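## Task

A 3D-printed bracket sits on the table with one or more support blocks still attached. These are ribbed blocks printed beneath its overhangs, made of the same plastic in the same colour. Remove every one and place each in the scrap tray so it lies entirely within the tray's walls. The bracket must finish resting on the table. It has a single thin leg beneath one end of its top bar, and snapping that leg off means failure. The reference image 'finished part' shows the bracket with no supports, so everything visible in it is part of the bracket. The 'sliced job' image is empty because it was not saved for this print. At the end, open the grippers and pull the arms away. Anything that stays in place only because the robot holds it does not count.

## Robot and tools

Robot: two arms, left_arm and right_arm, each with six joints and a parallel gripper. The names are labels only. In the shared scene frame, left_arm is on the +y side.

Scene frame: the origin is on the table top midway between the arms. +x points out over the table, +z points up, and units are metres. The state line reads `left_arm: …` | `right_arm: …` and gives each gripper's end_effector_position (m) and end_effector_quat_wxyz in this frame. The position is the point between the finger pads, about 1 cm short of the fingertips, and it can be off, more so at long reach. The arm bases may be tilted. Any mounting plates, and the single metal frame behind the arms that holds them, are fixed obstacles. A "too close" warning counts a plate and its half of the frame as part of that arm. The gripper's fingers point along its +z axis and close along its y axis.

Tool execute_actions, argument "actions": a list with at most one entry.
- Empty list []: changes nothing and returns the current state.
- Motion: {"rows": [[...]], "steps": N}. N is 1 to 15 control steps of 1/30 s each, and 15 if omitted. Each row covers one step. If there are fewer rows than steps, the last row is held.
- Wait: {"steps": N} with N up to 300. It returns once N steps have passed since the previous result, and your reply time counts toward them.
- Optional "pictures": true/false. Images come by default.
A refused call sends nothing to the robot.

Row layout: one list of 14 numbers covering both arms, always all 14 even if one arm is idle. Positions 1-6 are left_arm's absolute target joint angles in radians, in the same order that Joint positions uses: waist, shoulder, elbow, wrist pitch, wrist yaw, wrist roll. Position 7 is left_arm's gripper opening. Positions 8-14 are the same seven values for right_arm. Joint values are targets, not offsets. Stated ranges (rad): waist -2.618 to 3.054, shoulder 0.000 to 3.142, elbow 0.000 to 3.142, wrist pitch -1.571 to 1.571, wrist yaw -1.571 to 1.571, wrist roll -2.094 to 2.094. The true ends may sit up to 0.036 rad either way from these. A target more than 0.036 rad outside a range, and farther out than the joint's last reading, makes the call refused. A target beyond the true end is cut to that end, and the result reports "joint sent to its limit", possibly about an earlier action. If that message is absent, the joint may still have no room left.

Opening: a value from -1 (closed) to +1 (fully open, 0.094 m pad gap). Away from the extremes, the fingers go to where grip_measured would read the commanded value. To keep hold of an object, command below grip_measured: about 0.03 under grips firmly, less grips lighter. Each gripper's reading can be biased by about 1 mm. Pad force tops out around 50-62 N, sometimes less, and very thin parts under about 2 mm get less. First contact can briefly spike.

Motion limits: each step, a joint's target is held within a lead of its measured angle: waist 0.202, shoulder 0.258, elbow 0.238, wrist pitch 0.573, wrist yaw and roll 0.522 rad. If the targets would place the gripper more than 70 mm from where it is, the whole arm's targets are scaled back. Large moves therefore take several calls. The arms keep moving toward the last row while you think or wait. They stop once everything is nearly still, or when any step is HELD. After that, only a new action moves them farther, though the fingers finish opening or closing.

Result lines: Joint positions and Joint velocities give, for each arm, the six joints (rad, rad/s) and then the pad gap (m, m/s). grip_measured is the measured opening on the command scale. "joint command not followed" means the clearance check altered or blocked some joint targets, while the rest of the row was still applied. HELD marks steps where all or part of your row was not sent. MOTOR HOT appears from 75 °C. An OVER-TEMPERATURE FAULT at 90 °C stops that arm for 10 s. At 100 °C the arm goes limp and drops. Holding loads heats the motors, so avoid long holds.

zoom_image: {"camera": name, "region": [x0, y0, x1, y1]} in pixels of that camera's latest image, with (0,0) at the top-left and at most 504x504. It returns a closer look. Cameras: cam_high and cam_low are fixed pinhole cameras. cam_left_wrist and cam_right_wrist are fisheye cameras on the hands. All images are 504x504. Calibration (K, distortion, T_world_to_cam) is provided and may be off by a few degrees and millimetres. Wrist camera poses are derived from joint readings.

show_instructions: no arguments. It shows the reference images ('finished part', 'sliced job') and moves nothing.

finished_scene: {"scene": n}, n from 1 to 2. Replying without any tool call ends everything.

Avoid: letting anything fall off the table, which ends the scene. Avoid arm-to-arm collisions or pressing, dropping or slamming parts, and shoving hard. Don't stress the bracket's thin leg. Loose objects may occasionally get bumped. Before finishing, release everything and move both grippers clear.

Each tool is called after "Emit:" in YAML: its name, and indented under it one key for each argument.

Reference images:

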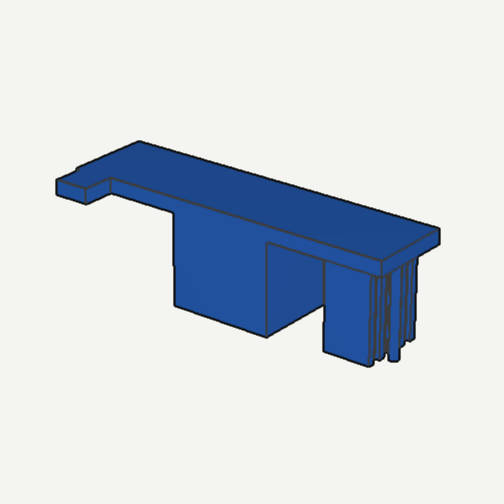

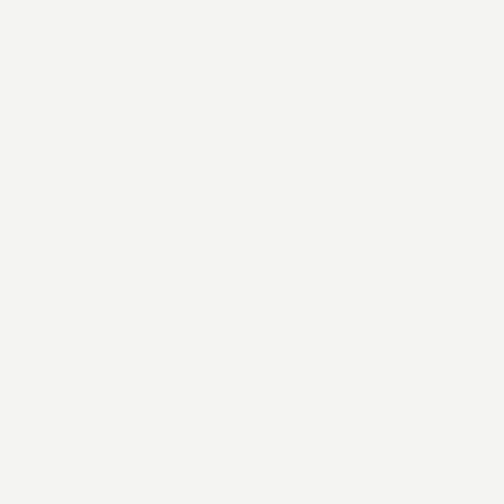

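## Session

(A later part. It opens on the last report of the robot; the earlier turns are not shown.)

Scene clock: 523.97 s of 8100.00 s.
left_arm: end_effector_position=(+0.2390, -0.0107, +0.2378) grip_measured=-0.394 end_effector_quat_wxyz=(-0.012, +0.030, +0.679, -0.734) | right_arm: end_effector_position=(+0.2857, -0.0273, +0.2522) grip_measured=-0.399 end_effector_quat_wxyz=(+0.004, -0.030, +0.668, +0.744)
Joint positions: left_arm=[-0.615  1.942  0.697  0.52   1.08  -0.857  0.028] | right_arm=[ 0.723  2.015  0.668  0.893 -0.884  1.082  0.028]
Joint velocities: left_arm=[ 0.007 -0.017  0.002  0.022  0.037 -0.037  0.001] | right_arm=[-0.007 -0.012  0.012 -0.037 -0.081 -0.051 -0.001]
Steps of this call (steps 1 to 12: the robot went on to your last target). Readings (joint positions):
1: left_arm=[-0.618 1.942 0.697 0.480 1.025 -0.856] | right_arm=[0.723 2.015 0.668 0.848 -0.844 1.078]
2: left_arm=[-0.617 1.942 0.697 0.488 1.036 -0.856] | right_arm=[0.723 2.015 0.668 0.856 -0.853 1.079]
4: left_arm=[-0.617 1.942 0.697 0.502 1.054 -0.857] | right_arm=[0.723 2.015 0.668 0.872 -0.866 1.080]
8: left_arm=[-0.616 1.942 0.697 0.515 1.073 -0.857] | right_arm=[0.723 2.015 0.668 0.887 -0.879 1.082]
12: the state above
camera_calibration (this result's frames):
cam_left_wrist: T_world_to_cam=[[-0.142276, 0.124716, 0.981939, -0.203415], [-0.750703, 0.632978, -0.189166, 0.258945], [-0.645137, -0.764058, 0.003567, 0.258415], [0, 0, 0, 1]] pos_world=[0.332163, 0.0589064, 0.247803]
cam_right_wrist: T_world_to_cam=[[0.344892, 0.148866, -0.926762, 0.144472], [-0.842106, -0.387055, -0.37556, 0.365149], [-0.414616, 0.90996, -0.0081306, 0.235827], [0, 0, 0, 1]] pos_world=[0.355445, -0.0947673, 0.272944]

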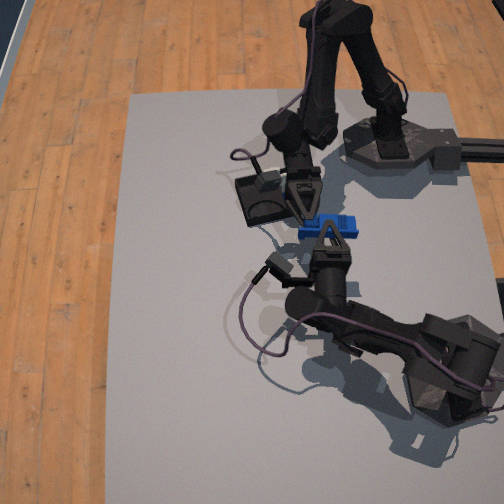

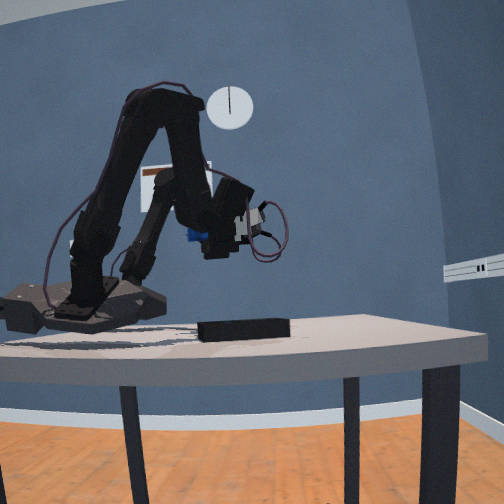

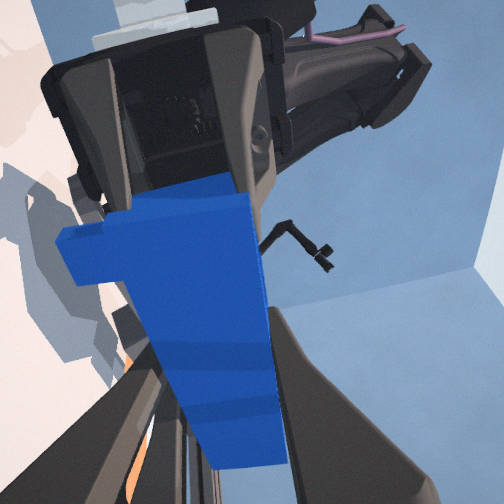

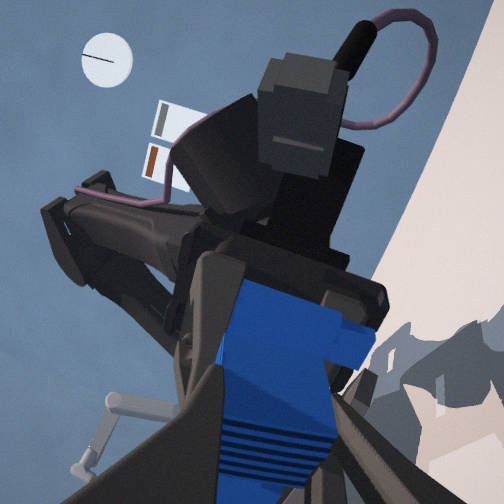

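Emit:
execute_actions:
  actions:
    - {"rows":[[-0.615,1.94,0.70,0.53,1.09,-0.858,-0.45,0.71,2.0,0.665,0.885,-0.905,1.075,-0.46],[-0.615,1.94,0.70,0.53,1.09,-0.858,-0.45,0.698,1.988,0.658,0.872,-0.913,1.065,-0.46],[-0.615,1.94,0.70,0.53,1.09,-0.858,-0.45,0.686,1.974,0.65,0.858,-0.922,1.055,-0.46],[-0.615,1.94,0.70,0.53,1.09,-0.858,-0.45,0.674,1.96,0.642,0.844,-0.931,1.045,-0.46],[-0.615,1.94,0.70,0.53,1.09,-0.858,-0.45,0.662,1.946,0.634,0.83,-0.94,1.035,-0.46],[-0.615,1.94,0.70,0.53,1.09,-0.858,-0.45,0.65,1.932,0.626,0.816,-0.95,1.025,-0.46],[-0.615,1.94,0.70,0.53,1.09,-0.858,-0.45,0.636,1.916,0.617,0.80,-0.96,1.015,-0.46],[-0.615,1.94,0.70,0.53,1.09,-0.858,-0.45,0.622,1.90,0.608,0.784,-0.97,1.0,-0.46],[-0.615,1.94,0.70,0.53,1.09,-0.858,-0.45,0.606,1.884,0.60,0.766,-0.98,0.985,-0.46],[-0.615,1.94,0.70,0.53,1.09,-0.858,-0.45,0.588,1.868,0.595,0.745,-0.99,0.97,-0.46],[-0.615,1.94,0.70,0.53,1.09,-0.858,-0.45,0.568,1.852,0.595,0.72,-1.0,0.955,-0.46],[-0.615,1.94,0.70,0.52,1.075,-0.855,-0.45,0.546,1.838,0.60,0.68,-1.0,0.94,-0.46],[-0.615,1.94,0.70,0.505,1.06,-0.85,-0.45,0.524,1.826,0.61,0.63,-0.99,0.92,-0.46],[-0.615,1.94,0.70,0.49,1.045,-0.843,-0.45,0.50,1.816,0.625,0.57,-0.97,0.90,-0.46],[-0.615,1.94,0.70,0.475,1.03,-0.836,-0.45,0.48,1.81,0.645,0.50,-0.94,0.88,-0.46]],"steps":15}

Emit:
execute_actions:
  actions:
    - {"rows":[[-0.615,1.94,0.70,0.46,1.02,-0.83,-0.45,0.465,1.81,0.675,0.41,-0.88,0.85,-0.46],[-0.615,1.94,0.70,0.45,1.01,-0.825,-0.45,0.455,1.815,0.715,0.31,-0.80,0.815,-0.46],[-0.615,1.94,0.70,0.44,1.005,-0.82,-0.45,0.45,1.825,0.76,0.20,-0.71,0.775,-0.46],[-0.615,1.94,0.70,0.435,1.003,-0.82,-0.45,0.45,1.84,0.81,0.08,-0.61,0.735,-0.46],[-0.615,1.94,0.70,0.435,1.003,-0.82,-0.45,0.455,1.855,0.865,-0.04,-0.51,0.695,-0.46],[-0.615,1.94,0.70,0.435,1.003,-0.82,-0.45,0.465,1.875,0.925,-0.16,-0.41,0.655,-0.46],[-0.615,1.94,0.70,0.435,1.003,-0.82,-0.45,0.48,1.895,0.985,-0.28,-0.31,0.615,-0.46],[-0.615,1.94,0.70,0.435,1.003,-0.82,-0.45,0.495,1.92,1.045,-0.40,-0.21,0.575,-0.46],[-0.615,1.94,0.70,0.435,1.003,-0.82,-0.45,0.515,1.945,1.105,-0.52,-0.11,0.535,-0.46],[-0.615,1.94,0.70,0.435,1.003,-0.82,-0.45,0.535,1.97,1.165,-0.64,-0.01,0.495,-0.46],[-0.615,1.94,0.70,0.435,1.003,-0.82,-0.45,0.555,1.995,1.225,-0.75,0.09,0.455,-0.46],[-0.615,1.94,0.70,0.435,1.003,-0.82,-0.45,0.58,2.02,1.285,-0.85,0.18,0.415,-0.46],[-0.615,1.94,0.70,0.435,1.003,-0.82,-0.45,0.605,2.045,1.34,-0.93,0.26,0.38,-0.46],[-0.615,1.94,0.70,0.435,1.003,-0.82,-0.45,0.63,2.065,1.385,-0.99,0.32,0.35,-0.46],[-0.615,1.94,0.70,0.435,1.003,-0.82,-0.45,0.648,2.08,1.415,-1.03,0.365,0.33,-0.46]],"steps":15}
  pictures: false

Emit:
execute_actions:
  actions:
    - {"steps":12}

Scene clock: 544.60 s of 8100.00 s.
left_arm: end_effector_position=(+0.2413, -0.0107, +0.2346) grip_measured=-0.394 end_effector_quat_wxyz=(-0.010, +0.023, +0.684, -0.729) | right_arm: end_effector_position=(+0.3227, -0.0934, +0.2497) grip_measured=-0.399 end_effector_quat_wxyz=(+0.041, +0.008, +0.677, +0.735)
Joint positions: left_arm=[-0.614  1.942  0.697  0.514  1.061 -0.859  0.028] | right_arm=[ 0.523  1.836  0.617  0.694 -0.956  0.962  0.028]
Joint velocities: left_arm=[ 0.032 -0.002  0.007 -0.242 -0.271  0.051  0.001] | right_arm=[-0.642 -0.349  0.066 -1.194  0.095 -0.476  0.   ]
Steps of this call (steps 1 to 30: the robot went on to your last target; steps 31 to 90: nothing new was sent; then 17.13 s passed at rest; steps 91 to 105: all 15 steps of this action). Readings (joint positions):
91: left_arm=[-0.615 1.942 0.697 0.524 1.085 -0.857] | right_arm=[0.721 2.015 0.668 0.897 -0.889 1.083]
92: left_arm=[-0.614 1.942 0.697 0.524 1.083 -0.858] | right_arm=[0.717 2.013 0.668 0.895 -0.890 1.082]
94: left_arm=[-0.614 1.942 0.697 0.524 1.083 -0.858] | right_arm=[0.703 2.002 0.666 0.882 -0.896 1.077]
98: left_arm=[-0.614 1.942 0.697 0.524 1.082 -0.859] | right_arm=[0.651 1.944 0.641 0.846 -0.918 1.051]
105: the state above
camera_calibration (this result's frames):
cam_left_wrist: T_world_to_cam=[[-0.135534, 0.107692, 0.984902, -0.202488], [-0.760659, 0.625651, -0.173086, 0.258664], [-0.634845, -0.772634, -0.00287982, 0.258827], [0, 0, 0, 1]] pos_world=[0.333626, 0.0599521, 0.244947]
cam_right_wrist: T_world_to_cam=[[0.352892, 0.0900396, -0.931322, 0.132323], [-0.880912, -0.303524, -0.363135, 0.387026], [-0.315375, 0.94856, -0.0277941, 0.287772], [0, 0, 0, 1]] pos_world=[0.384997, -0.167412, 0.271777]

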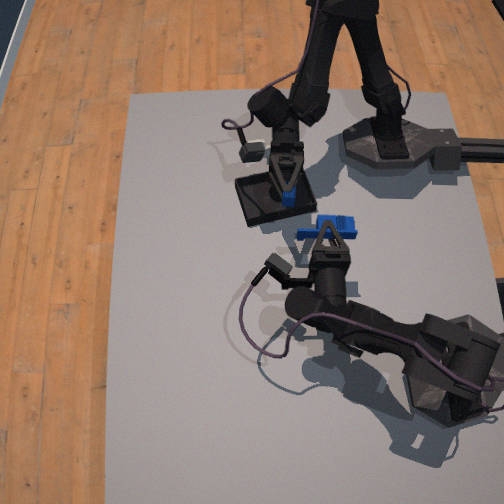

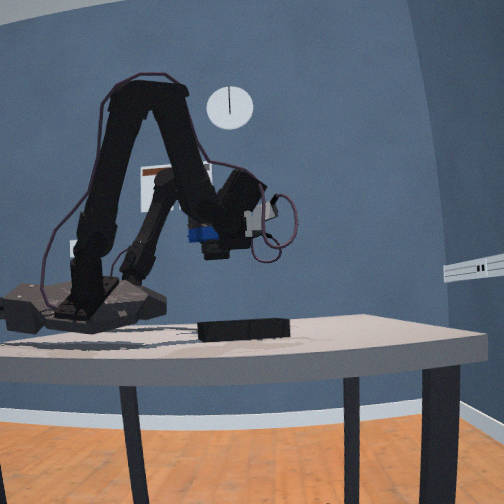

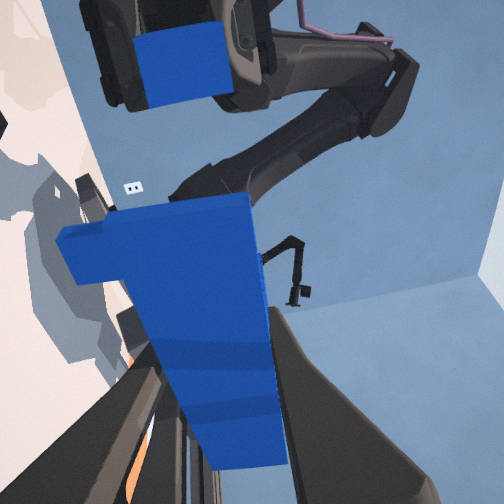

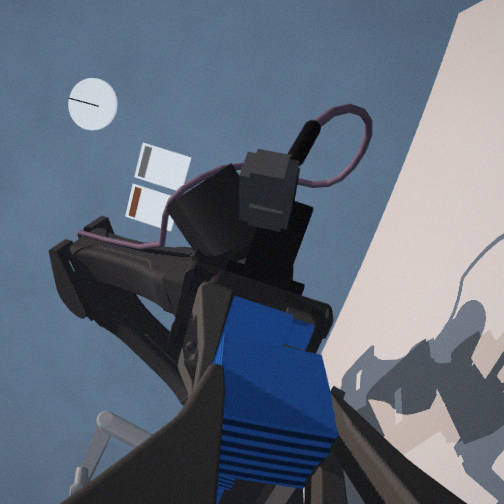

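Scene clock: 545.10 s of 8100.00 s.
left_arm: end_effector_position=(+0.2424, -0.0112, +0.2187) grip_measured=-0.394 end_effector_quat_wxyz=(-0.015, +0.001, +0.709, -0.705) | right_arm: end_effector_position=(+0.4046, -0.1526, +0.1309) grip_measured=-0.398 end_effector_quat_wxyz=(+0.063, +0.000, +0.974, +0.219)
Joint positions: left_arm=[-0.614  1.942  0.697  0.444  0.997 -0.839  0.028] | right_arm=[ 0.587  2.042  1.331 -0.646  0.054  0.481  0.028]
Joint velocities: left_arm=[ 0.012  0.007 -0.002  0.051 -0.051  0.007  0.   ] | right_arm=[ 0.72   0.608  1.233 -2.498  2.132 -0.974 -0.001]
Steps of this call (steps 1 to 15: all 15 steps of this action). Readings (joint positions):
1: left_arm=[-0.614 1.942 0.697 0.506 1.051 -0.857] | right_arm=[0.501 1.827 0.624 0.645 -0.947 0.944]
2: left_arm=[-0.614 1.942 0.697 0.497 1.042 -0.854] | right_arm=[0.483 1.824 0.641 0.585 -0.923 0.922]
4: left_arm=[-0.614 1.942 0.697 0.478 1.025 -0.849] | right_arm=[0.459 1.826 0.706 0.429 -0.835 0.870]
8: left_arm=[-0.614 1.942 0.697 0.456 1.007 -0.843] | right_arm=[0.460 1.874 0.926 0.050 -0.550 0.739]
15: the state above

Scene clock: 545.50 s of 8100.00 s.
left_arm: end_effector_position=(+0.2425, -0.0112, +0.2182) grip_measured=-0.394 end_effector_quat_wxyz=(-0.015, -0.000, +0.710, -0.704) | right_arm: end_effector_position=(+0.3617, -0.2085, +0.1211) grip_measured=-0.398 end_effector_quat_wxyz=(+0.007, -0.130, +0.991, +0.024)
Joint positions: left_arm=[-0.614  1.942  0.697  0.443  0.995 -0.838  0.028] | right_arm=[ 0.649  2.072  1.39  -0.996  0.333  0.348  0.028]
Joint velocities: left_arm=[-0.017  0.002  0.002 -0.037  0.022 -0.007  0.001] | right_arm=[-0.012  0.002  0.007 -0.227  0.11  -0.051 -0.001]
Steps of this call (steps 1 to 12: the robot went on to your last target). Readings (joint positions):
1: left_arm=[-0.614 1.942 0.697 0.444 0.996 -0.839] | right_arm=[0.610 2.058 1.363 -0.715 0.115 0.453]
2: left_arm=[-0.614 1.942 0.697 0.444 0.996 -0.839] | right_arm=[0.629 2.068 1.381 -0.768 0.161 0.430]
4: left_arm=[-0.614 1.942 0.697 0.443 0.996 -0.839] | right_arm=[0.649 2.072 1.390 -0.854 0.226 0.396]
8: left_arm=[-0.614 1.942 0.697 0.443 0.995 -0.838] | right_arm=[0.649 2.072 1.390 -0.958 0.302 0.362]
12: the state above
camera_calibration (this result's frames):
cam_left_wrist: T_world_to_cam=[[-0.0988268, 0.0330607, 0.994555, -0.197968], [-0.780867, 0.616947, -0.0981014, 0.245435], [-0.616831, -0.78631, -0.0351549, 0.261662], [0, 0, 0, 1]] pos_world=[0.333489, 0.0608717, 0.230166]
cam_right_wrist: T_world_to_cam=[[0.539294, -0.838863, -0.0739665, -0.355729], [-0.769899, -0.526728, 0.360295, 0.165476], [-0.341198, -0.137359, -0.929901, 0.297826], [0, 0, 0, 1]] pos_world=[0.420861, -0.170338, 0.191016]

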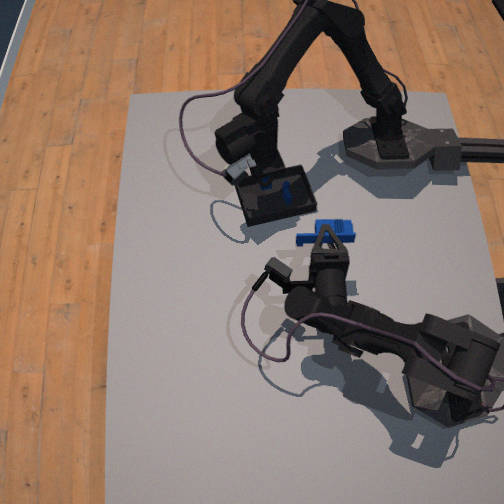

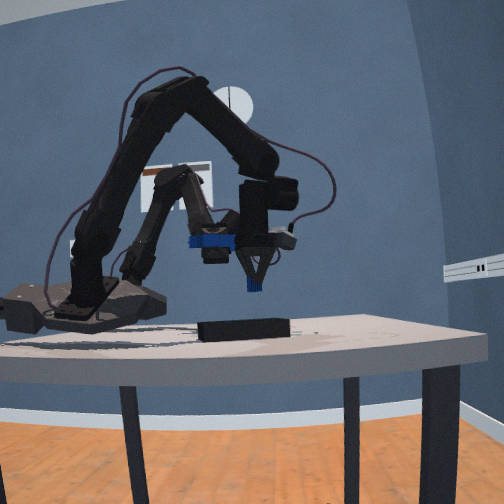

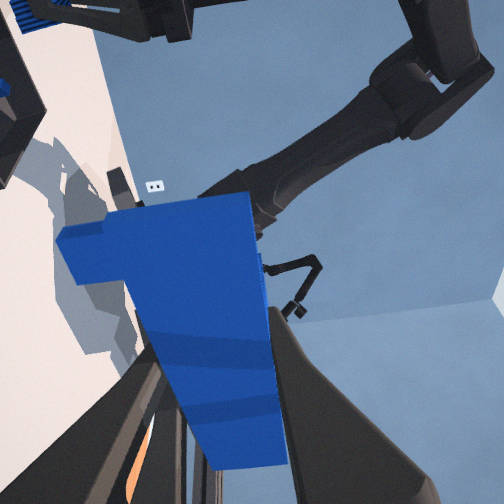

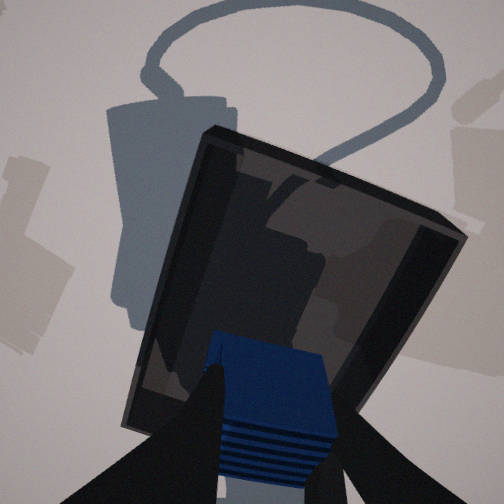

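Emit:
execute_actions:
  actions: []

Scene clock: 563.47 s of 8100.00 s.
left_arm: end_effector_position=(+0.2425, -0.0112, +0.2181) grip_measured=-0.394 end_effector_quat_wxyz=(-0.015, -0.000, +0.710, -0.704) | right_arm: end_effector_position=(+0.3596, -0.2142, +0.1209) grip_measured=-0.398 end_effector_quat_wxyz=(+0.002, -0.138, +0.990, +0.011)
Joint positions: left_arm=[-0.614  1.942  0.697  0.442  0.994 -0.838  0.028] | right_arm=[ 0.649  2.072  1.39  -1.017  0.352  0.338  0.028]
Joint velocities: left_arm=[-0.007 -0.002 -0.002 -0.022  0.051 -0.007 -0.001] | right_arm=[-0.007 -0.007  0.002 -0.022  0.037  0.022  0.   ]
Steps of this call (steps 1 to 30: the robot went on to your last target; steps 31 to 90: nothing new was sent; then 14.97 s passed at rest). Readings (joint positions):
1: left_arm=[-0.614 1.942 0.697 0.443 0.995 -0.838] | right_arm=[0.649 2.072 1.390 -1.001 0.337 0.346]
2: left_arm=[-0.614 1.942 0.697 0.443 0.995 -0.838] | right_arm=[0.649 2.072 1.390 -1.005 0.340 0.344]
4: left_arm=[-0.614 1.942 0.697 0.443 0.994 -0.838] | right_arm=[0.649 2.072 1.390 -1.010 0.345 0.342]
8: left_arm=[-0.614 1.942 0.697 0.443 0.994 -0.838] | right_arm=[0.649 2.072 1.390 -1.015 0.350 0.339]
90: the state above
All arms were judged still, so your last target was given up. Only a new action makes them travel on or press farther. Fingers that are still opening or closing keep moving.
camera_calibration (this result's frames):
cam_left_wrist: T_world_to_cam=[[-0.0985234, 0.0326298, 0.9946, -0.197963], [-0.780983, 0.616879, -0.0976008, 0.245348], [-0.616733, -0.786381, -0.0352938, 0.261668], [0, 0, 0, 1]] pos_world=[0.333488, 0.0608801, 0.230075]
cam_right_wrist: T_world_to_cam=[[0.553226, -0.83131, -0.0535257, -0.365262], [-0.759288, -0.529641, 0.378102, 0.154338], [-0.34267, -0.168535, -0.924215, 0.289294], [0, 0, 0, 1]] pos_world=[0.418391, -0.173146, 0.189463]

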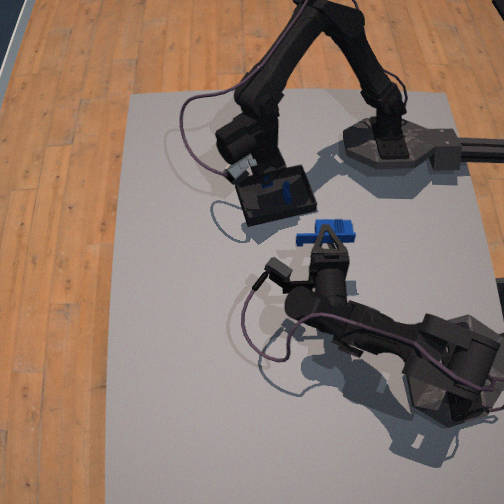

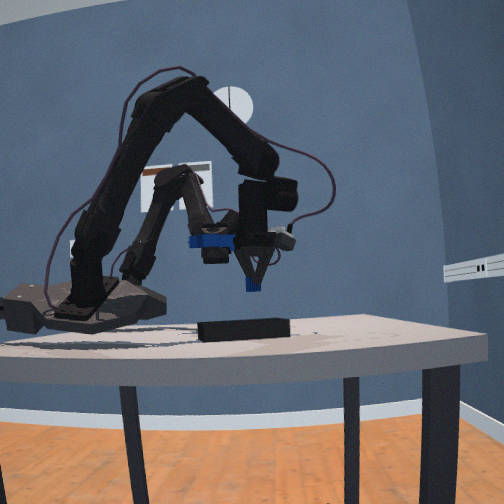

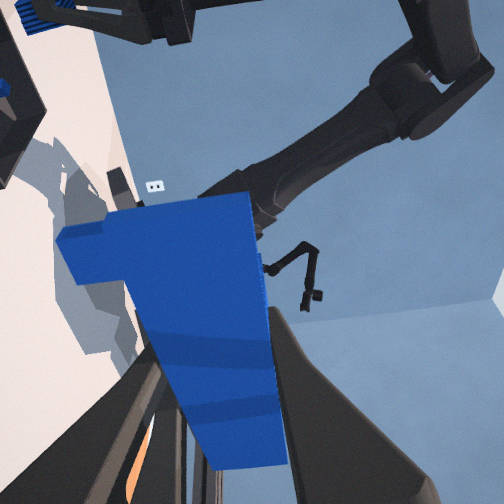

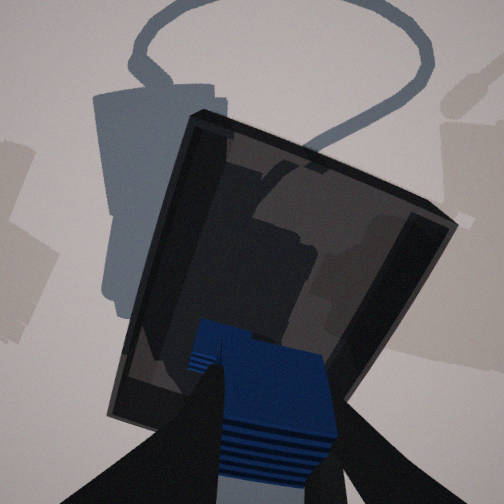

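Emit:
execute_actions:
  actions:
    - {"rows":[[-0.615,1.94,0.70,0.435,1.003,-0.82,-0.45,0.641,2.085,1.385,-1.0,0.365,0.325,-0.46],[-0.615,1.94,0.70,0.435,1.003,-0.82,-0.45,0.634,2.093,1.375,-0.98,0.365,0.32,-0.46],[-0.615,1.94,0.70,0.435,1.003,-0.82,-0.45,0.627,2.102,1.363,-0.955,0.365,0.313,-0.46],[-0.615,1.94,0.70,0.435,1.003,-0.82,-0.45,0.62,2.112,1.35,-0.93,0.365,0.306,-0.46],[-0.615,1.94,0.70,0.435,1.003,-0.82,-0.45,0.613,2.122,1.337,-0.905,0.365,0.30,-0.46],[-0.615,1.94,0.70,0.435,1.003,-0.82,-0.45,0.606,2.132,1.324,-0.88,0.365,0.294,-0.46],[-0.615,1.94,0.70,0.435,1.003,-0.82,-0.45,0.599,2.142,1.311,-0.855,0.365,0.288,-0.46],[-0.615,1.94,0.70,0.435,1.003,-0.82,-0.45,0.592,2.152,1.298,-0.83,0.365,0.282,-0.46],[-0.615,1.94,0.70,0.435,1.003,-0.82,-0.45,0.585,2.162,1.285,-0.805,0.365,0.276,-0.46],[-0.615,1.94,0.70,0.435,1.003,-0.82,-0.45,0.578,2.172,1.272,-0.78,0.365,0.27,-0.46],[-0.615,1.94,0.70,0.435,1.003,-0.82,-0.45,0.571,2.182,1.259,-0.755,0.365,0.264,-0.46],[-0.615,1.94,0.70,0.435,1.003,-0.82,-0.45,0.565,2.192,1.246,-0.73,0.365,0.258,-0.46],[-0.615,1.94,0.70,0.435,1.003,-0.82,-0.45,0.56,2.2,1.236,-0.71,0.365,0.254,-0.46]],"steps":15}
  pictures: false

Emit:
execute_actions:
  actions:
    - {"steps":12}

Scene clock: 572.83 s of 8100.00 s.
left_arm: end_effector_position=(+0.2425, -0.0112, +0.2181) grip_measured=-0.394 end_effector_quat_wxyz=(-0.015, -0.000, +0.710, -0.704) | right_arm: end_effector_position=(+0.3502, -0.2205, +0.0408) grip_measured=-0.398 end_effector_quat_wxyz=(-0.027, -0.134, +0.991, +0.003)
Joint positions: left_arm=[-0.614  1.942  0.697  0.442  0.994 -0.838  0.028] | right_arm=[ 0.562  2.198  1.252 -0.785  0.354  0.276  0.028]
Joint velocities: left_arm=[ 0.002  0.002  0.017 -0.051 -0.066 -0.022 -0.   ] | right_arm=[-0.09   0.217 -0.203  0.271  0.051 -0.066 -0.   ]
Steps of this call (steps 1 to 90: nothing new was sent; then 5.87 s passed at rest; steps 91 to 105: all 15 steps of this action). Readings (joint positions):
91: left_arm=[-0.614 1.942 0.697 0.442 0.994 -0.838] | right_arm=[0.649 2.072 1.390 -1.017 0.353 0.337]
92: left_arm=[-0.614 1.942 0.697 0.442 0.994 -0.838] | right_arm=[0.648 2.073 1.390 -1.015 0.353 0.336]
94: left_arm=[-0.614 1.942 0.697 0.442 0.994 -0.838] | right_arm=[0.641 2.079 1.387 -0.996 0.353 0.329]
98: left_arm=[-0.614 1.942 0.697 0.442 0.994 -0.838] | right_arm=[0.611 2.112 1.345 -0.921 0.354 0.311]
105: the state above

Scene clock: 573.23 s of 8100.00 s.
left_arm: end_effector_position=(+0.2425, -0.0112, +0.2181) grip_measured=-0.394 end_effector_quat_wxyz=(-0.015, -0.000, +0.710, -0.704) | right_arm: end_effector_position=(+0.3576, -0.2153, +0.0360) grip_measured=-0.398 end_effector_quat_wxyz=(-0.010, -0.132, +0.991, +0.010)
Joint positions: left_arm=[-0.614  1.942  0.697  0.442  0.994 -0.838  0.028] | right_arm=[ 0.559  2.206  1.244 -0.728  0.355  0.263  0.028]
Joint velocities: left_arm=[ 0.007  0.012  0.017 -0.007 -0.037 -0.051 -0.   ] | right_arm=[ 0.007 -0.007 -0.002  0.125  0.037  0.007 -0.   ]
Steps of this call (steps 1 to 12: the robot went on to your last target). Readings (joint positions):
1: left_arm=[-0.614 1.942 0.697 0.442 0.994 -0.838] | right_arm=[0.560 2.204 1.247 -0.776 0.354 0.273]
2: left_arm=[-0.614 1.942 0.697 0.442 0.994 -0.838] | right_arm=[0.559 2.206 1.244 -0.769 0.354 0.271]
4: left_arm=[-0.614 1.942 0.697 0.442 0.994 -0.838] | right_arm=[0.559 2.206 1.244 -0.755 0.354 0.268]
8: left_arm=[-0.614 1.942 0.697 0.442 0.994 -0.838] | right_arm=[0.559 2.206 1.244 -0.735 0.355 0.265]
12: the state above
camera_calibration (this result's frames):
cam_left_wrist: T_world_to_cam=[[-0.0989026, 0.0326383, 0.994562, -0.197862], [-0.780943, 0.616881, -0.0979037, 0.245405], [-0.616722, -0.786379, -0.0355225, 0.261716], [0, 0, 0, 1]] pos_world=[0.333484, 0.0608799, 0.230109]
cam_right_wrist: T_world_to_cam=[[0.542184, -0.837923, -0.062624, -0.366827], [-0.755972, -0.518975, 0.398964, 0.184672], [-0.366801, -0.16897, -0.914826, 0.218169], [0, 0, 0, 1]] pos_world=[0.418519, -0.174669, 0.102938]

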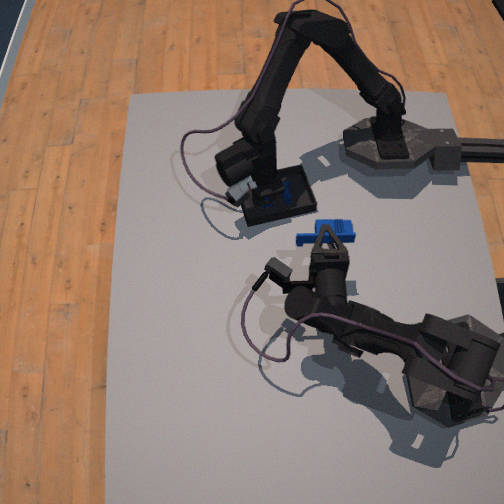

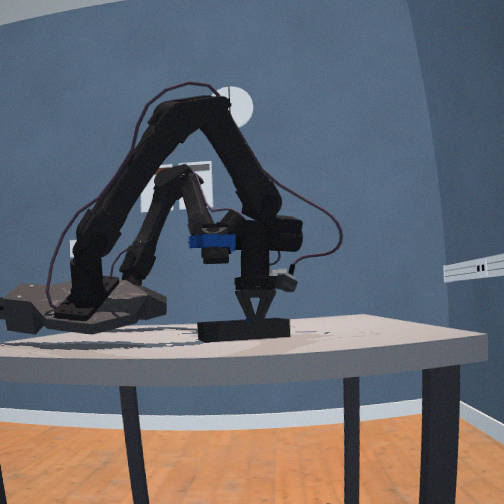

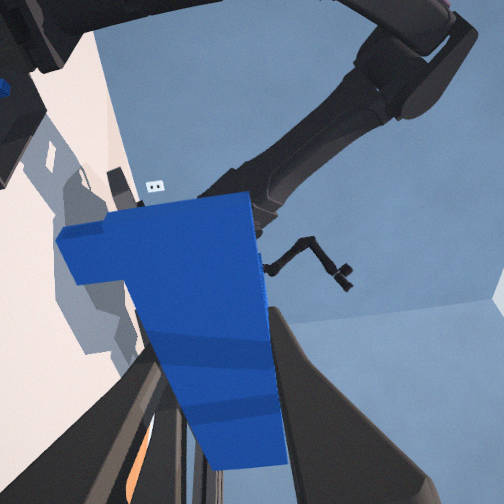

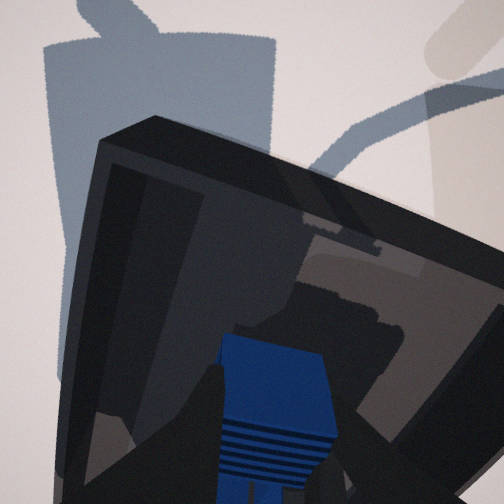

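Open and lift.

Emit:
execute_actions:
  actions:
    - {"rows":[[-0.615,1.94,0.70,0.435,1.003,-0.82,-0.45,0.56,2.2,1.236,-0.71,0.365,0.254,-0.3],[-0.615,1.94,0.70,0.435,1.003,-0.82,-0.45,0.56,2.2,1.236,-0.71,0.365,0.254,-0.1],[-0.615,1.94,0.70,0.435,1.003,-0.82,-0.45,0.56,2.2,1.236,-0.71,0.365,0.254,-0.05],[-0.615,1.94,0.70,0.435,1.003,-0.82,-0.45,0.56,2.2,1.236,-0.71,0.365,0.254,-0.05],[-0.615,1.94,0.70,0.435,1.003,-0.82,-0.45,0.56,2.2,1.236,-0.71,0.365,0.254,-0.05],[-0.615,1.94,0.70,0.435,1.003,-0.82,-0.45,0.56,2.2,1.236,-0.71,0.365,0.254,-0.05],[-0.615,1.94,0.70,0.435,1.003,-0.82,-0.45,0.56,2.2,1.25,-0.76,0.365,0.254,-0.05],[-0.615,1.94,0.70,0.435,1.003,-0.82,-0.45,0.57,2.19,1.27,-0.80,0.365,0.26,-0.05],[-0.615,1.94,0.70,0.435,1.003,-0.82,-0.45,0.58,2.175,1.29,-0.84,0.365,0.27,-0.05],[-0.615,1.94,0.70,0.435,1.003,-0.82,-0.45,0.59,2.16,1.31,-0.88,0.365,0.28,-0.05],[-0.615,1.94,0.70,0.435,1.003,-0.82,-0.45,0.60,2.145,1.33,-0.92,0.365,0.29,-0.05],[-0.615,1.94,0.70,0.435,1.003,-0.82,-0.45,0.61,2.13,1.35,-0.95,0.365,0.30,-0.05],[-0.615,1.94,0.70,0.435,1.003,-0.82,-0.45,0.62,2.115,1.37,-0.97,0.365,0.31,-0.05],[-0.615,1.94,0.70,0.435,1.003,-0.82,-0.45,0.63,2.10,1.39,-0.99,0.365,0.32,-0.05],[-0.615,1.94,0.70,0.435,1.003,-0.82,-0.45,0.635,2.09,1.40,-1.0,0.365,0.32,-0.05]],"steps":15}

Scene clock: 583.20 s of 8100.00 s.
left_arm: end_effector_position=(+0.2425, -0.0112, +0.2181) grip_measured=-0.394 end_effector_quat_wxyz=(-0.015, -0.000, +0.710, -0.704) | right_arm: end_effector_position=(+0.3614, -0.2158, +0.0808) grip_measured=-0.052 end_effector_quat_wxyz=(-0.011, -0.143, +0.990, +0.006)
Joint positions: left_arm=[-0.614  1.942  0.697  0.442  0.994 -0.838  0.028] | right_arm=[ 0.602  2.145  1.34  -0.908  0.355  0.289  0.045]
Joint velocities: left_arm=[-0.017 -0.002 -0.017 -0.007  0.081 -0.022 -0.   ] | right_arm=[ 0.315 -0.545  0.579 -0.535 -0.022  0.198  0.   ]
Steps of this call (steps 1 to 30: the robot went on to your last target; steps 31 to 90: nothing new was sent; then 6.47 s passed at rest; steps 91 to 105: all 15 steps of this action). Readings (joint positions):
91: left_arm=[-0.614 1.942 0.697 0.442 0.994 -0.838] | right_arm=[0.559 2.206 1.244 -0.724 0.355 0.262]
92: left_arm=[-0.614 1.942 0.697 0.442 0.994 -0.838] | right_arm=[0.559 2.206 1.244 -0.724 0.355 0.262]
94: left_arm=[-0.614 1.942 0.697 0.442 0.994 -0.838] | right_arm=[0.559 2.206 1.244 -0.724 0.355 0.262]
98: left_arm=[-0.614 1.942 0.697 0.442 0.994 -0.838] | right_arm=[0.559 2.206 1.244 -0.734 0.355 0.262]
105: the state above
camera_calibration (this result's frames):
cam_left_wrist: T_world_to_cam=[[-0.0989026, 0.0326383, 0.994562, -0.197862], [-0.780943, 0.616881, -0.0979037, 0.245405], [-0.616722, -0.786379, -0.0355225, 0.261716], [0, 0, 0, 1]] pos_world=[0.333484, 0.0608799, 0.230109]
cam_right_wrist: T_world_to_cam=[[0.559407, -0.82692, -0.0571569, -0.370788], [-0.744419, -0.531529, 0.404125, 0.16211], [-0.36456, -0.183522, -0.912916, 0.256388], [0, 0, 0, 1]] pos_world=[0.421568, -0.173393, 0.147354]

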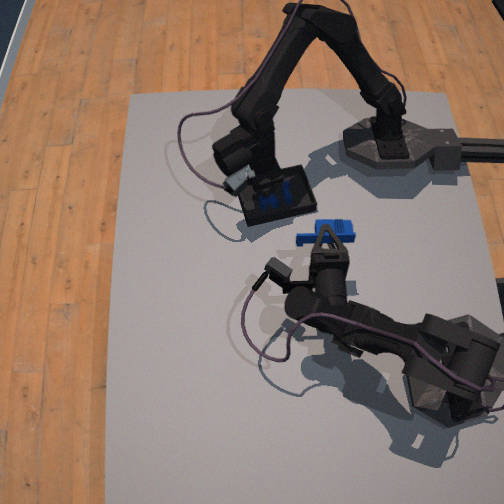

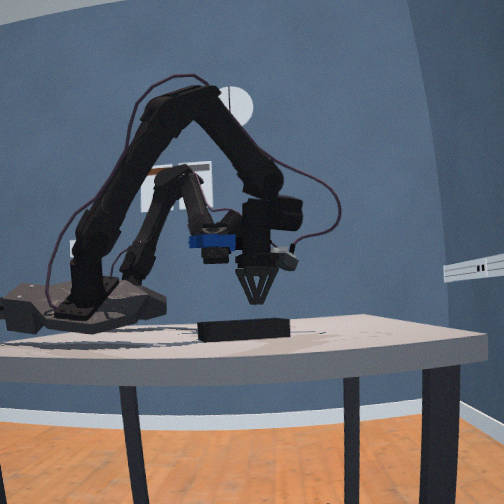

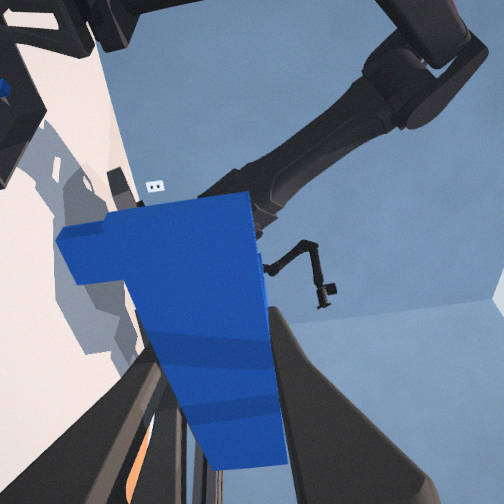

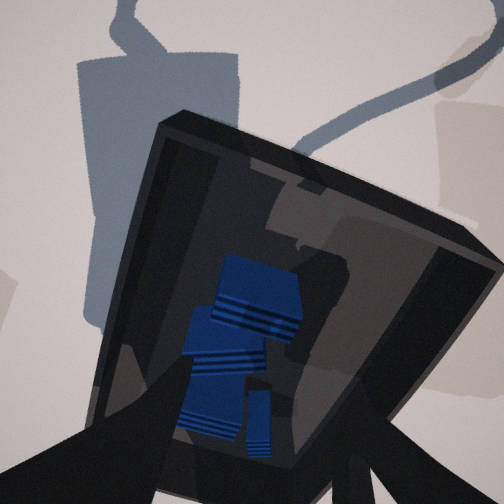

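Emit:
execute_actions:
  actions:
    - {"rows":[[-0.615,1.94,0.70,0.435,1.003,-0.82,-0.45,0.625,2.07,1.37,-0.9,0.31,0.36,0.0],[-0.615,1.94,0.70,0.435,1.003,-0.82,-0.45,0.615,2.04,1.33,-0.8,0.25,0.40,0.05],[-0.615,1.94,0.70,0.435,1.003,-0.82,-0.45,0.60,2.01,1.28,-0.68,0.18,0.45,0.05],[-0.615,1.94,0.70,0.435,1.003,-0.82,-0.45,0.585,1.98,1.22,-0.55,0.1,0.5,0.05],[-0.615,1.94,0.70,0.435,1.003,-0.82,-0.45,0.57,1.95,1.15,-0.42,0.02,0.55,0.05],[-0.615,1.94,0.70,0.435,1.003,-0.82,-0.45,0.555,1.92,1.08,-0.29,-0.06,0.6,0.05],[-0.615,1.94,0.70,0.435,1.003,-0.82,-0.45,0.54,1.9,1.0,-0.16,-0.14,0.66,0.05],[-0.615,1.94,0.70,0.435,1.003,-0.82,-0.45,0.53,1.88,0.92,-0.03,-0.22,0.72,0.05],[-0.615,1.94,0.70,0.435,1.003,-0.82,-0.45,0.52,1.86,0.84,0.1,-0.30,0.78,0.05],[-0.615,1.94,0.70,0.435,1.003,-0.82,-0.45,0.52,1.84,0.76,0.23,-0.38,0.84,0.05],[-0.615,1.94,0.70,0.435,1.003,-0.82,-0.45,0.52,1.82,0.68,0.36,-0.46,0.9,0.05],[-0.615,1.94,0.70,0.435,1.003,-0.82,-0.45,0.52,1.81,0.60,0.49,-0.54,0.95,0.05],[-0.615,1.94,0.70,0.435,1.003,-0.82,-0.45,0.52,1.80,0.52,0.62,-0.62,1.0,0.05],[-0.615,1.94,0.70,0.435,1.003,-0.82,-0.45,0.52,1.79,0.45,0.75,-0.70,1.05,0.05],[-0.615,1.94,0.70,0.435,1.003,-0.82,-0.45,0.52,1.785,0.40,0.85,-0.76,1.08,0.05]],"steps":15}
  pictures: false

Emit:
execute_actions:
  actions:
    - {"rows":[[-0.615,1.94,0.70,0.435,1.003,-0.82,-0.45,0.52,1.782,0.36,0.9,-0.79,1.095,0.05]],"steps":15}
  pictures: false

Scene clock: 603.17 s of 8100.00 s.
left_arm: end_effector_position=(+0.2425, -0.0112, +0.2181) grip_measured=-0.394 end_effector_quat_wxyz=(-0.015, -0.000, +0.710, -0.704) | right_arm: end_effector_position=(+0.3063, -0.1296, +0.1113) grip_measured=+0.048 end_effector_quat_wxyz=(+0.023, +0.167, +0.850, +0.500)
Joint positions: left_arm=[-0.614  1.942  0.697  0.442  0.994 -0.838  0.028] | right_arm=[ 0.513  1.817  0.519  0.313 -0.431  0.88   0.049]
Joint velocities: left_arm=[-0.002 -0.007 -0.022 -0.007 -0.007 -0.022  0.   ] | right_arm=[ 0.002 -0.139 -2.098  2.952 -2.147  1.37  -0.   ]
Steps of this call (steps 1 to 30: the robot went on to your last target; steps 31 to 90: nothing new was sent; then 16.47 s passed at rest; steps 91 to 105: all 15 steps of this action). Readings (joint positions):
91: left_arm=[-0.614 1.942 0.697 0.442 0.994 -0.838] | right_arm=[0.629 2.083 1.391 -0.981 0.352 0.318]
92: left_arm=[-0.614 1.942 0.697 0.442 0.994 -0.838] | right_arm=[0.628 2.078 1.380 -0.952 0.338 0.331]
94: left_arm=[-0.614 1.942 0.697 0.442 0.994 -0.838] | right_arm=[0.617 2.045 1.317 -0.835 0.275 0.377]
98: left_arm=[-0.614 1.942 0.697 0.442 0.994 -0.838] | right_arm=[0.558 1.925 1.069 -0.464 0.059 0.526]
105: the state above

Scene clock: 603.67 s of 8100.00 s.
left_arm: end_effector_position=(+0.2425, -0.0112, +0.2181) grip_measured=-0.394 end_effector_quat_wxyz=(-0.015, -0.000, +0.710, -0.704) | right_arm: end_effector_position=(+0.2940, -0.1164, +0.1961) grip_measured=+0.048 end_effector_quat_wxyz=(+0.038, +0.125, +0.714, +0.688)
Joint positions: left_arm=[-0.614  1.942  0.697  0.442  0.994 -0.838  0.028] | right_arm=[ 0.513  1.793  0.353  0.872 -0.757  1.087  0.049]
Joint velocities: left_arm=[ 0.002  0.002 -0.002 -0.066  0.037 -0.007 -0.001] | right_arm=[ 0.002  0.002 -0.017  0.095 -0.081  0.051  0.   ]
Steps of this call (steps 1 to 15: all 15 steps of this action). Readings (joint positions):
1: left_arm=[-0.614 1.942 0.697 0.442 0.994 -0.838] | right_arm=[0.513 1.814 0.452 0.412 -0.498 0.923]
2: left_arm=[-0.614 1.942 0.697 0.442 0.994 -0.838] | right_arm=[0.513 1.813 0.401 0.493 -0.554 0.957]
4: left_arm=[-0.614 1.942 0.697 0.442 0.994 -0.838] | right_arm=[0.513 1.813 0.355 0.607 -0.635 1.008]
8: left_arm=[-0.614 1.942 0.697 0.442 0.994 -0.838] | right_arm=[0.513 1.799 0.353 0.775 -0.714 1.059]
15: the state above

Emit:
execute_actions:
  actions:
    - {"rows":[[-0.615,1.94,0.70,0.435,1.003,-0.82,-0.45,0.535,1.78,0.37,0.9,-0.79,1.09,0.05],[-0.615,1.94,0.70,0.435,1.003,-0.82,-0.45,0.555,1.78,0.38,0.9,-0.79,1.09,0.05],[-0.615,1.94,0.70,0.435,1.003,-0.82,-0.45,0.58,1.78,0.385,0.9,-0.79,1.09,0.05],[-0.615,1.94,0.70,0.435,1.003,-0.82,-0.45,0.605,1.78,0.385,0.9,-0.79,1.09,0.05],[-0.615,1.94,0.70,0.435,1.003,-0.82,-0.45,0.63,1.78,0.385,0.9,-0.79,1.09,0.05],[-0.615,1.94,0.70,0.435,1.003,-0.82,-0.45,0.655,1.78,0.385,0.9,-0.79,1.09,0.05],[-0.615,1.94,0.70,0.435,1.003,-0.82,-0.45,0.68,1.78,0.385,0.9,-0.79,1.09,0.05],[-0.615,1.94,0.70,0.435,1.003,-0.82,-0.45,0.705,1.78,0.385,0.9,-0.79,1.09,0.05],[-0.615,1.94,0.70,0.435,1.003,-0.82,-0.45,0.725,1.78,0.385,0.9,-0.79,1.09,0.05],[-0.615,1.94,0.70,0.435,1.003,-0.82,-0.45,0.745,1.78,0.385,0.9,-0.79,1.09,0.05],[-0.615,1.94,0.70,0.435,1.003,-0.82,-0.45,0.76,1.78,0.385,0.9,-0.79,1.09,0.05],[-0.615,1.94,0.70,0.435,1.003,-0.82,-0.45,0.77,1.78,0.385,0.9,-0.79,1.09,0.05]],"steps":15}
  pictures: false

Emit:
execute_actions:
  actions:
    - {"steps":8}

Emit:
zoom_image:
  camera: "cam_high"
  region: [270,150,390,270]

Scene clock: 613.80 s of 8100.00 s.
left_arm: end_effector_position=(+0.2425, -0.0112, +0.2181) grip_measured=-0.394 end_effector_quat_wxyz=(-0.015, -0.000, +0.710, -0.704) | right_arm: end_effector_position=(+0.2261, -0.0673, +0.2308) grip_measured=+0.048 end_effector_quat_wxyz=(-0.006, +0.004, +0.703, +0.711)
Joint positions: left_arm=[-0.614  1.942  0.697  0.442  0.994 -0.838  0.028] | right_arm=[ 0.761  1.793  0.363  0.893 -0.776  1.095  0.049]
Joint velocities: left_arm=[-0.002 -0.012  0.022  0.007  0.066 -0.007  0.001] | right_arm=[ 0.032 -0.012  0.012  0.007  0.022 -0.007  0.   ]
Steps of this call (steps 1 to 30: the robot went on to your last target; steps 31 to 90: nothing new was sent; then 6.63 s passed at rest; steps 91 to 105: all 15 steps of this action). Readings (joint positions):
91: left_arm=[-0.614 1.942 0.697 0.442 0.994 -0.838] | right_arm=[0.514 1.793 0.353 0.890 -0.768 1.095]
92: left_arm=[-0.614 1.942 0.697 0.442 0.994 -0.838] | right_arm=[0.519 1.793 0.353 0.890 -0.768 1.095]
94: left_arm=[-0.614 1.942 0.697 0.442 0.994 -0.838] | right_arm=[0.548 1.793 0.354 0.891 -0.768 1.095]
98: left_arm=[-0.614 1.942 0.697 0.442 0.994 -0.838] | right_arm=[0.650 1.793 0.363 0.893 -0.769 1.095]
105: the state above

Scene clock: 614.07 s of 8100.00 s.
left_arm: end_effector_position=(+0.2425, -0.0112, +0.2181) grip_measured=-0.394 end_effector_quat_wxyz=(-0.015, -0.000, +0.710, -0.704) | right_arm: end_effector_position=(+0.2261, -0.0673, +0.2308) grip_measured=+0.048 end_effector_quat_wxyz=(-0.006, +0.004, +0.703, +0.711)
Joint positions: left_arm=[-0.614  1.942  0.697  0.442  0.994 -0.838  0.028] | right_arm=[ 0.761  1.793  0.363  0.893 -0.776  1.095  0.049]
Joint velocities: left_arm=[ 0.012 -0.002 -0.002 -0.051 -0.022 -0.007 -0.001] | right_arm=[ 0.007 -0.002 -0.002 -0.051  0.007  0.022  0.   ]
Steps of this call (steps 1 to 8: the robot went on to your last target). Readings (joint positions):
1: left_arm=[-0.614 1.942 0.697 0.442 0.994 -0.838] | right_arm=[0.761 1.793 0.363 0.893 -0.776 1.095]
2: left_arm=[-0.614 1.942 0.697 0.442 0.994 -0.838] | right_arm=[0.761 1.793 0.363 0.893 -0.776 1.095]
4: left_arm=[-0.614 1.942 0.697 0.442 0.994 -0.838] | right_arm=[0.761 1.793 0.363 0.893 -0.776 1.095]
8: the state above
camera_calibration (this result's frames):
cam_left_wrist: T_world_to_cam=[[-0.0989026, 0.0326383, 0.994562, -0.197862], [-0.780943, 0.616881, -0.0979037, 0.245405], [-0.616722, -0.786379, -0.0355225, 0.261716], [0, 0, 0, 1]] pos_world=[0.333484, 0.0608799, 0.230109]
cam_right_wrist: T_world_to_cam=[[0.290022, 0.0471659, -0.955857, 0.163484], [-0.875204, -0.391002, -0.284844, 0.277788], [-0.387177, 0.91918, -0.0721193, 0.256501], [0, 0, 0, 1]] pos_world=[0.295019, -0.134866, 0.253892]

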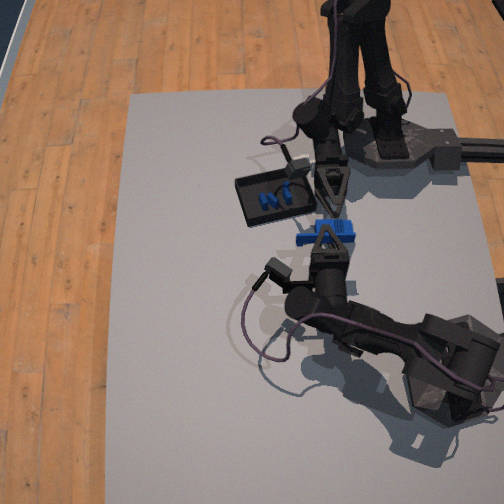

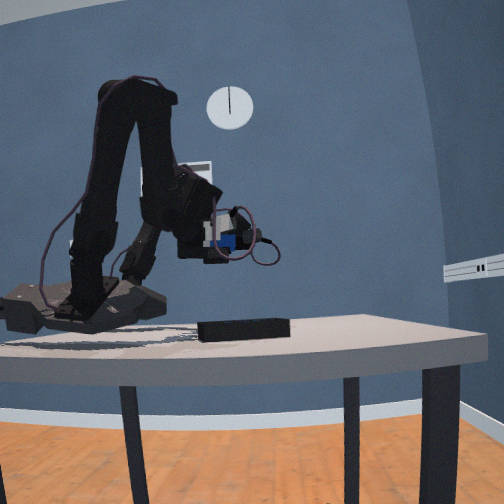

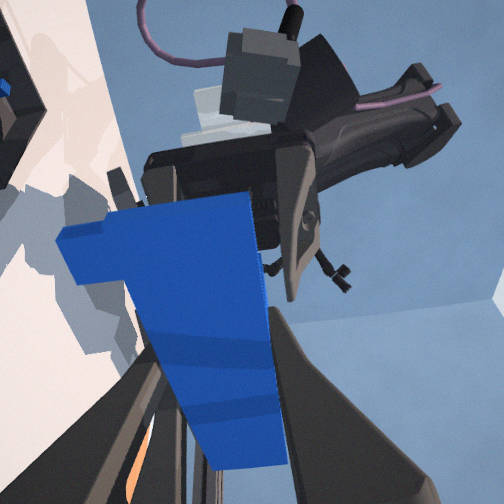

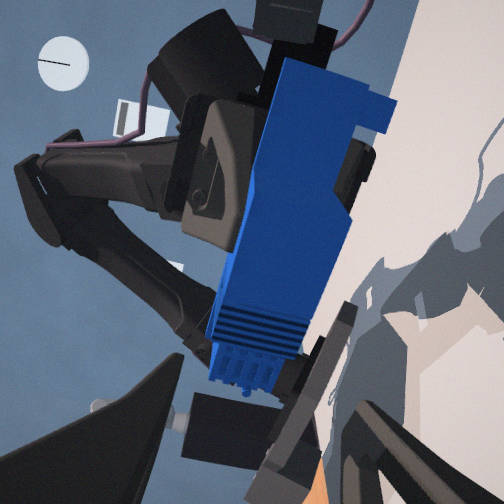

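Region (270, 150, 390, 270) of cam_high's 504x504 image, scaled by 4.200, with more detail than that image has.

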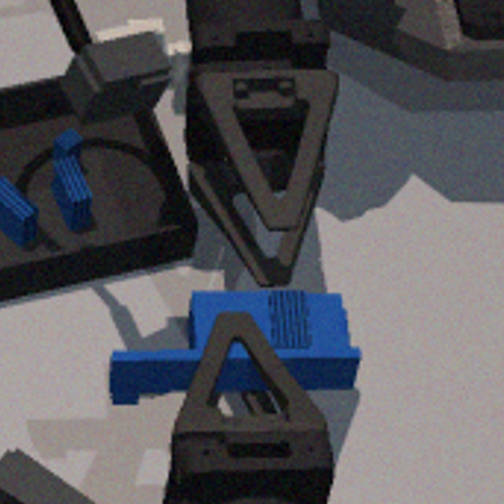

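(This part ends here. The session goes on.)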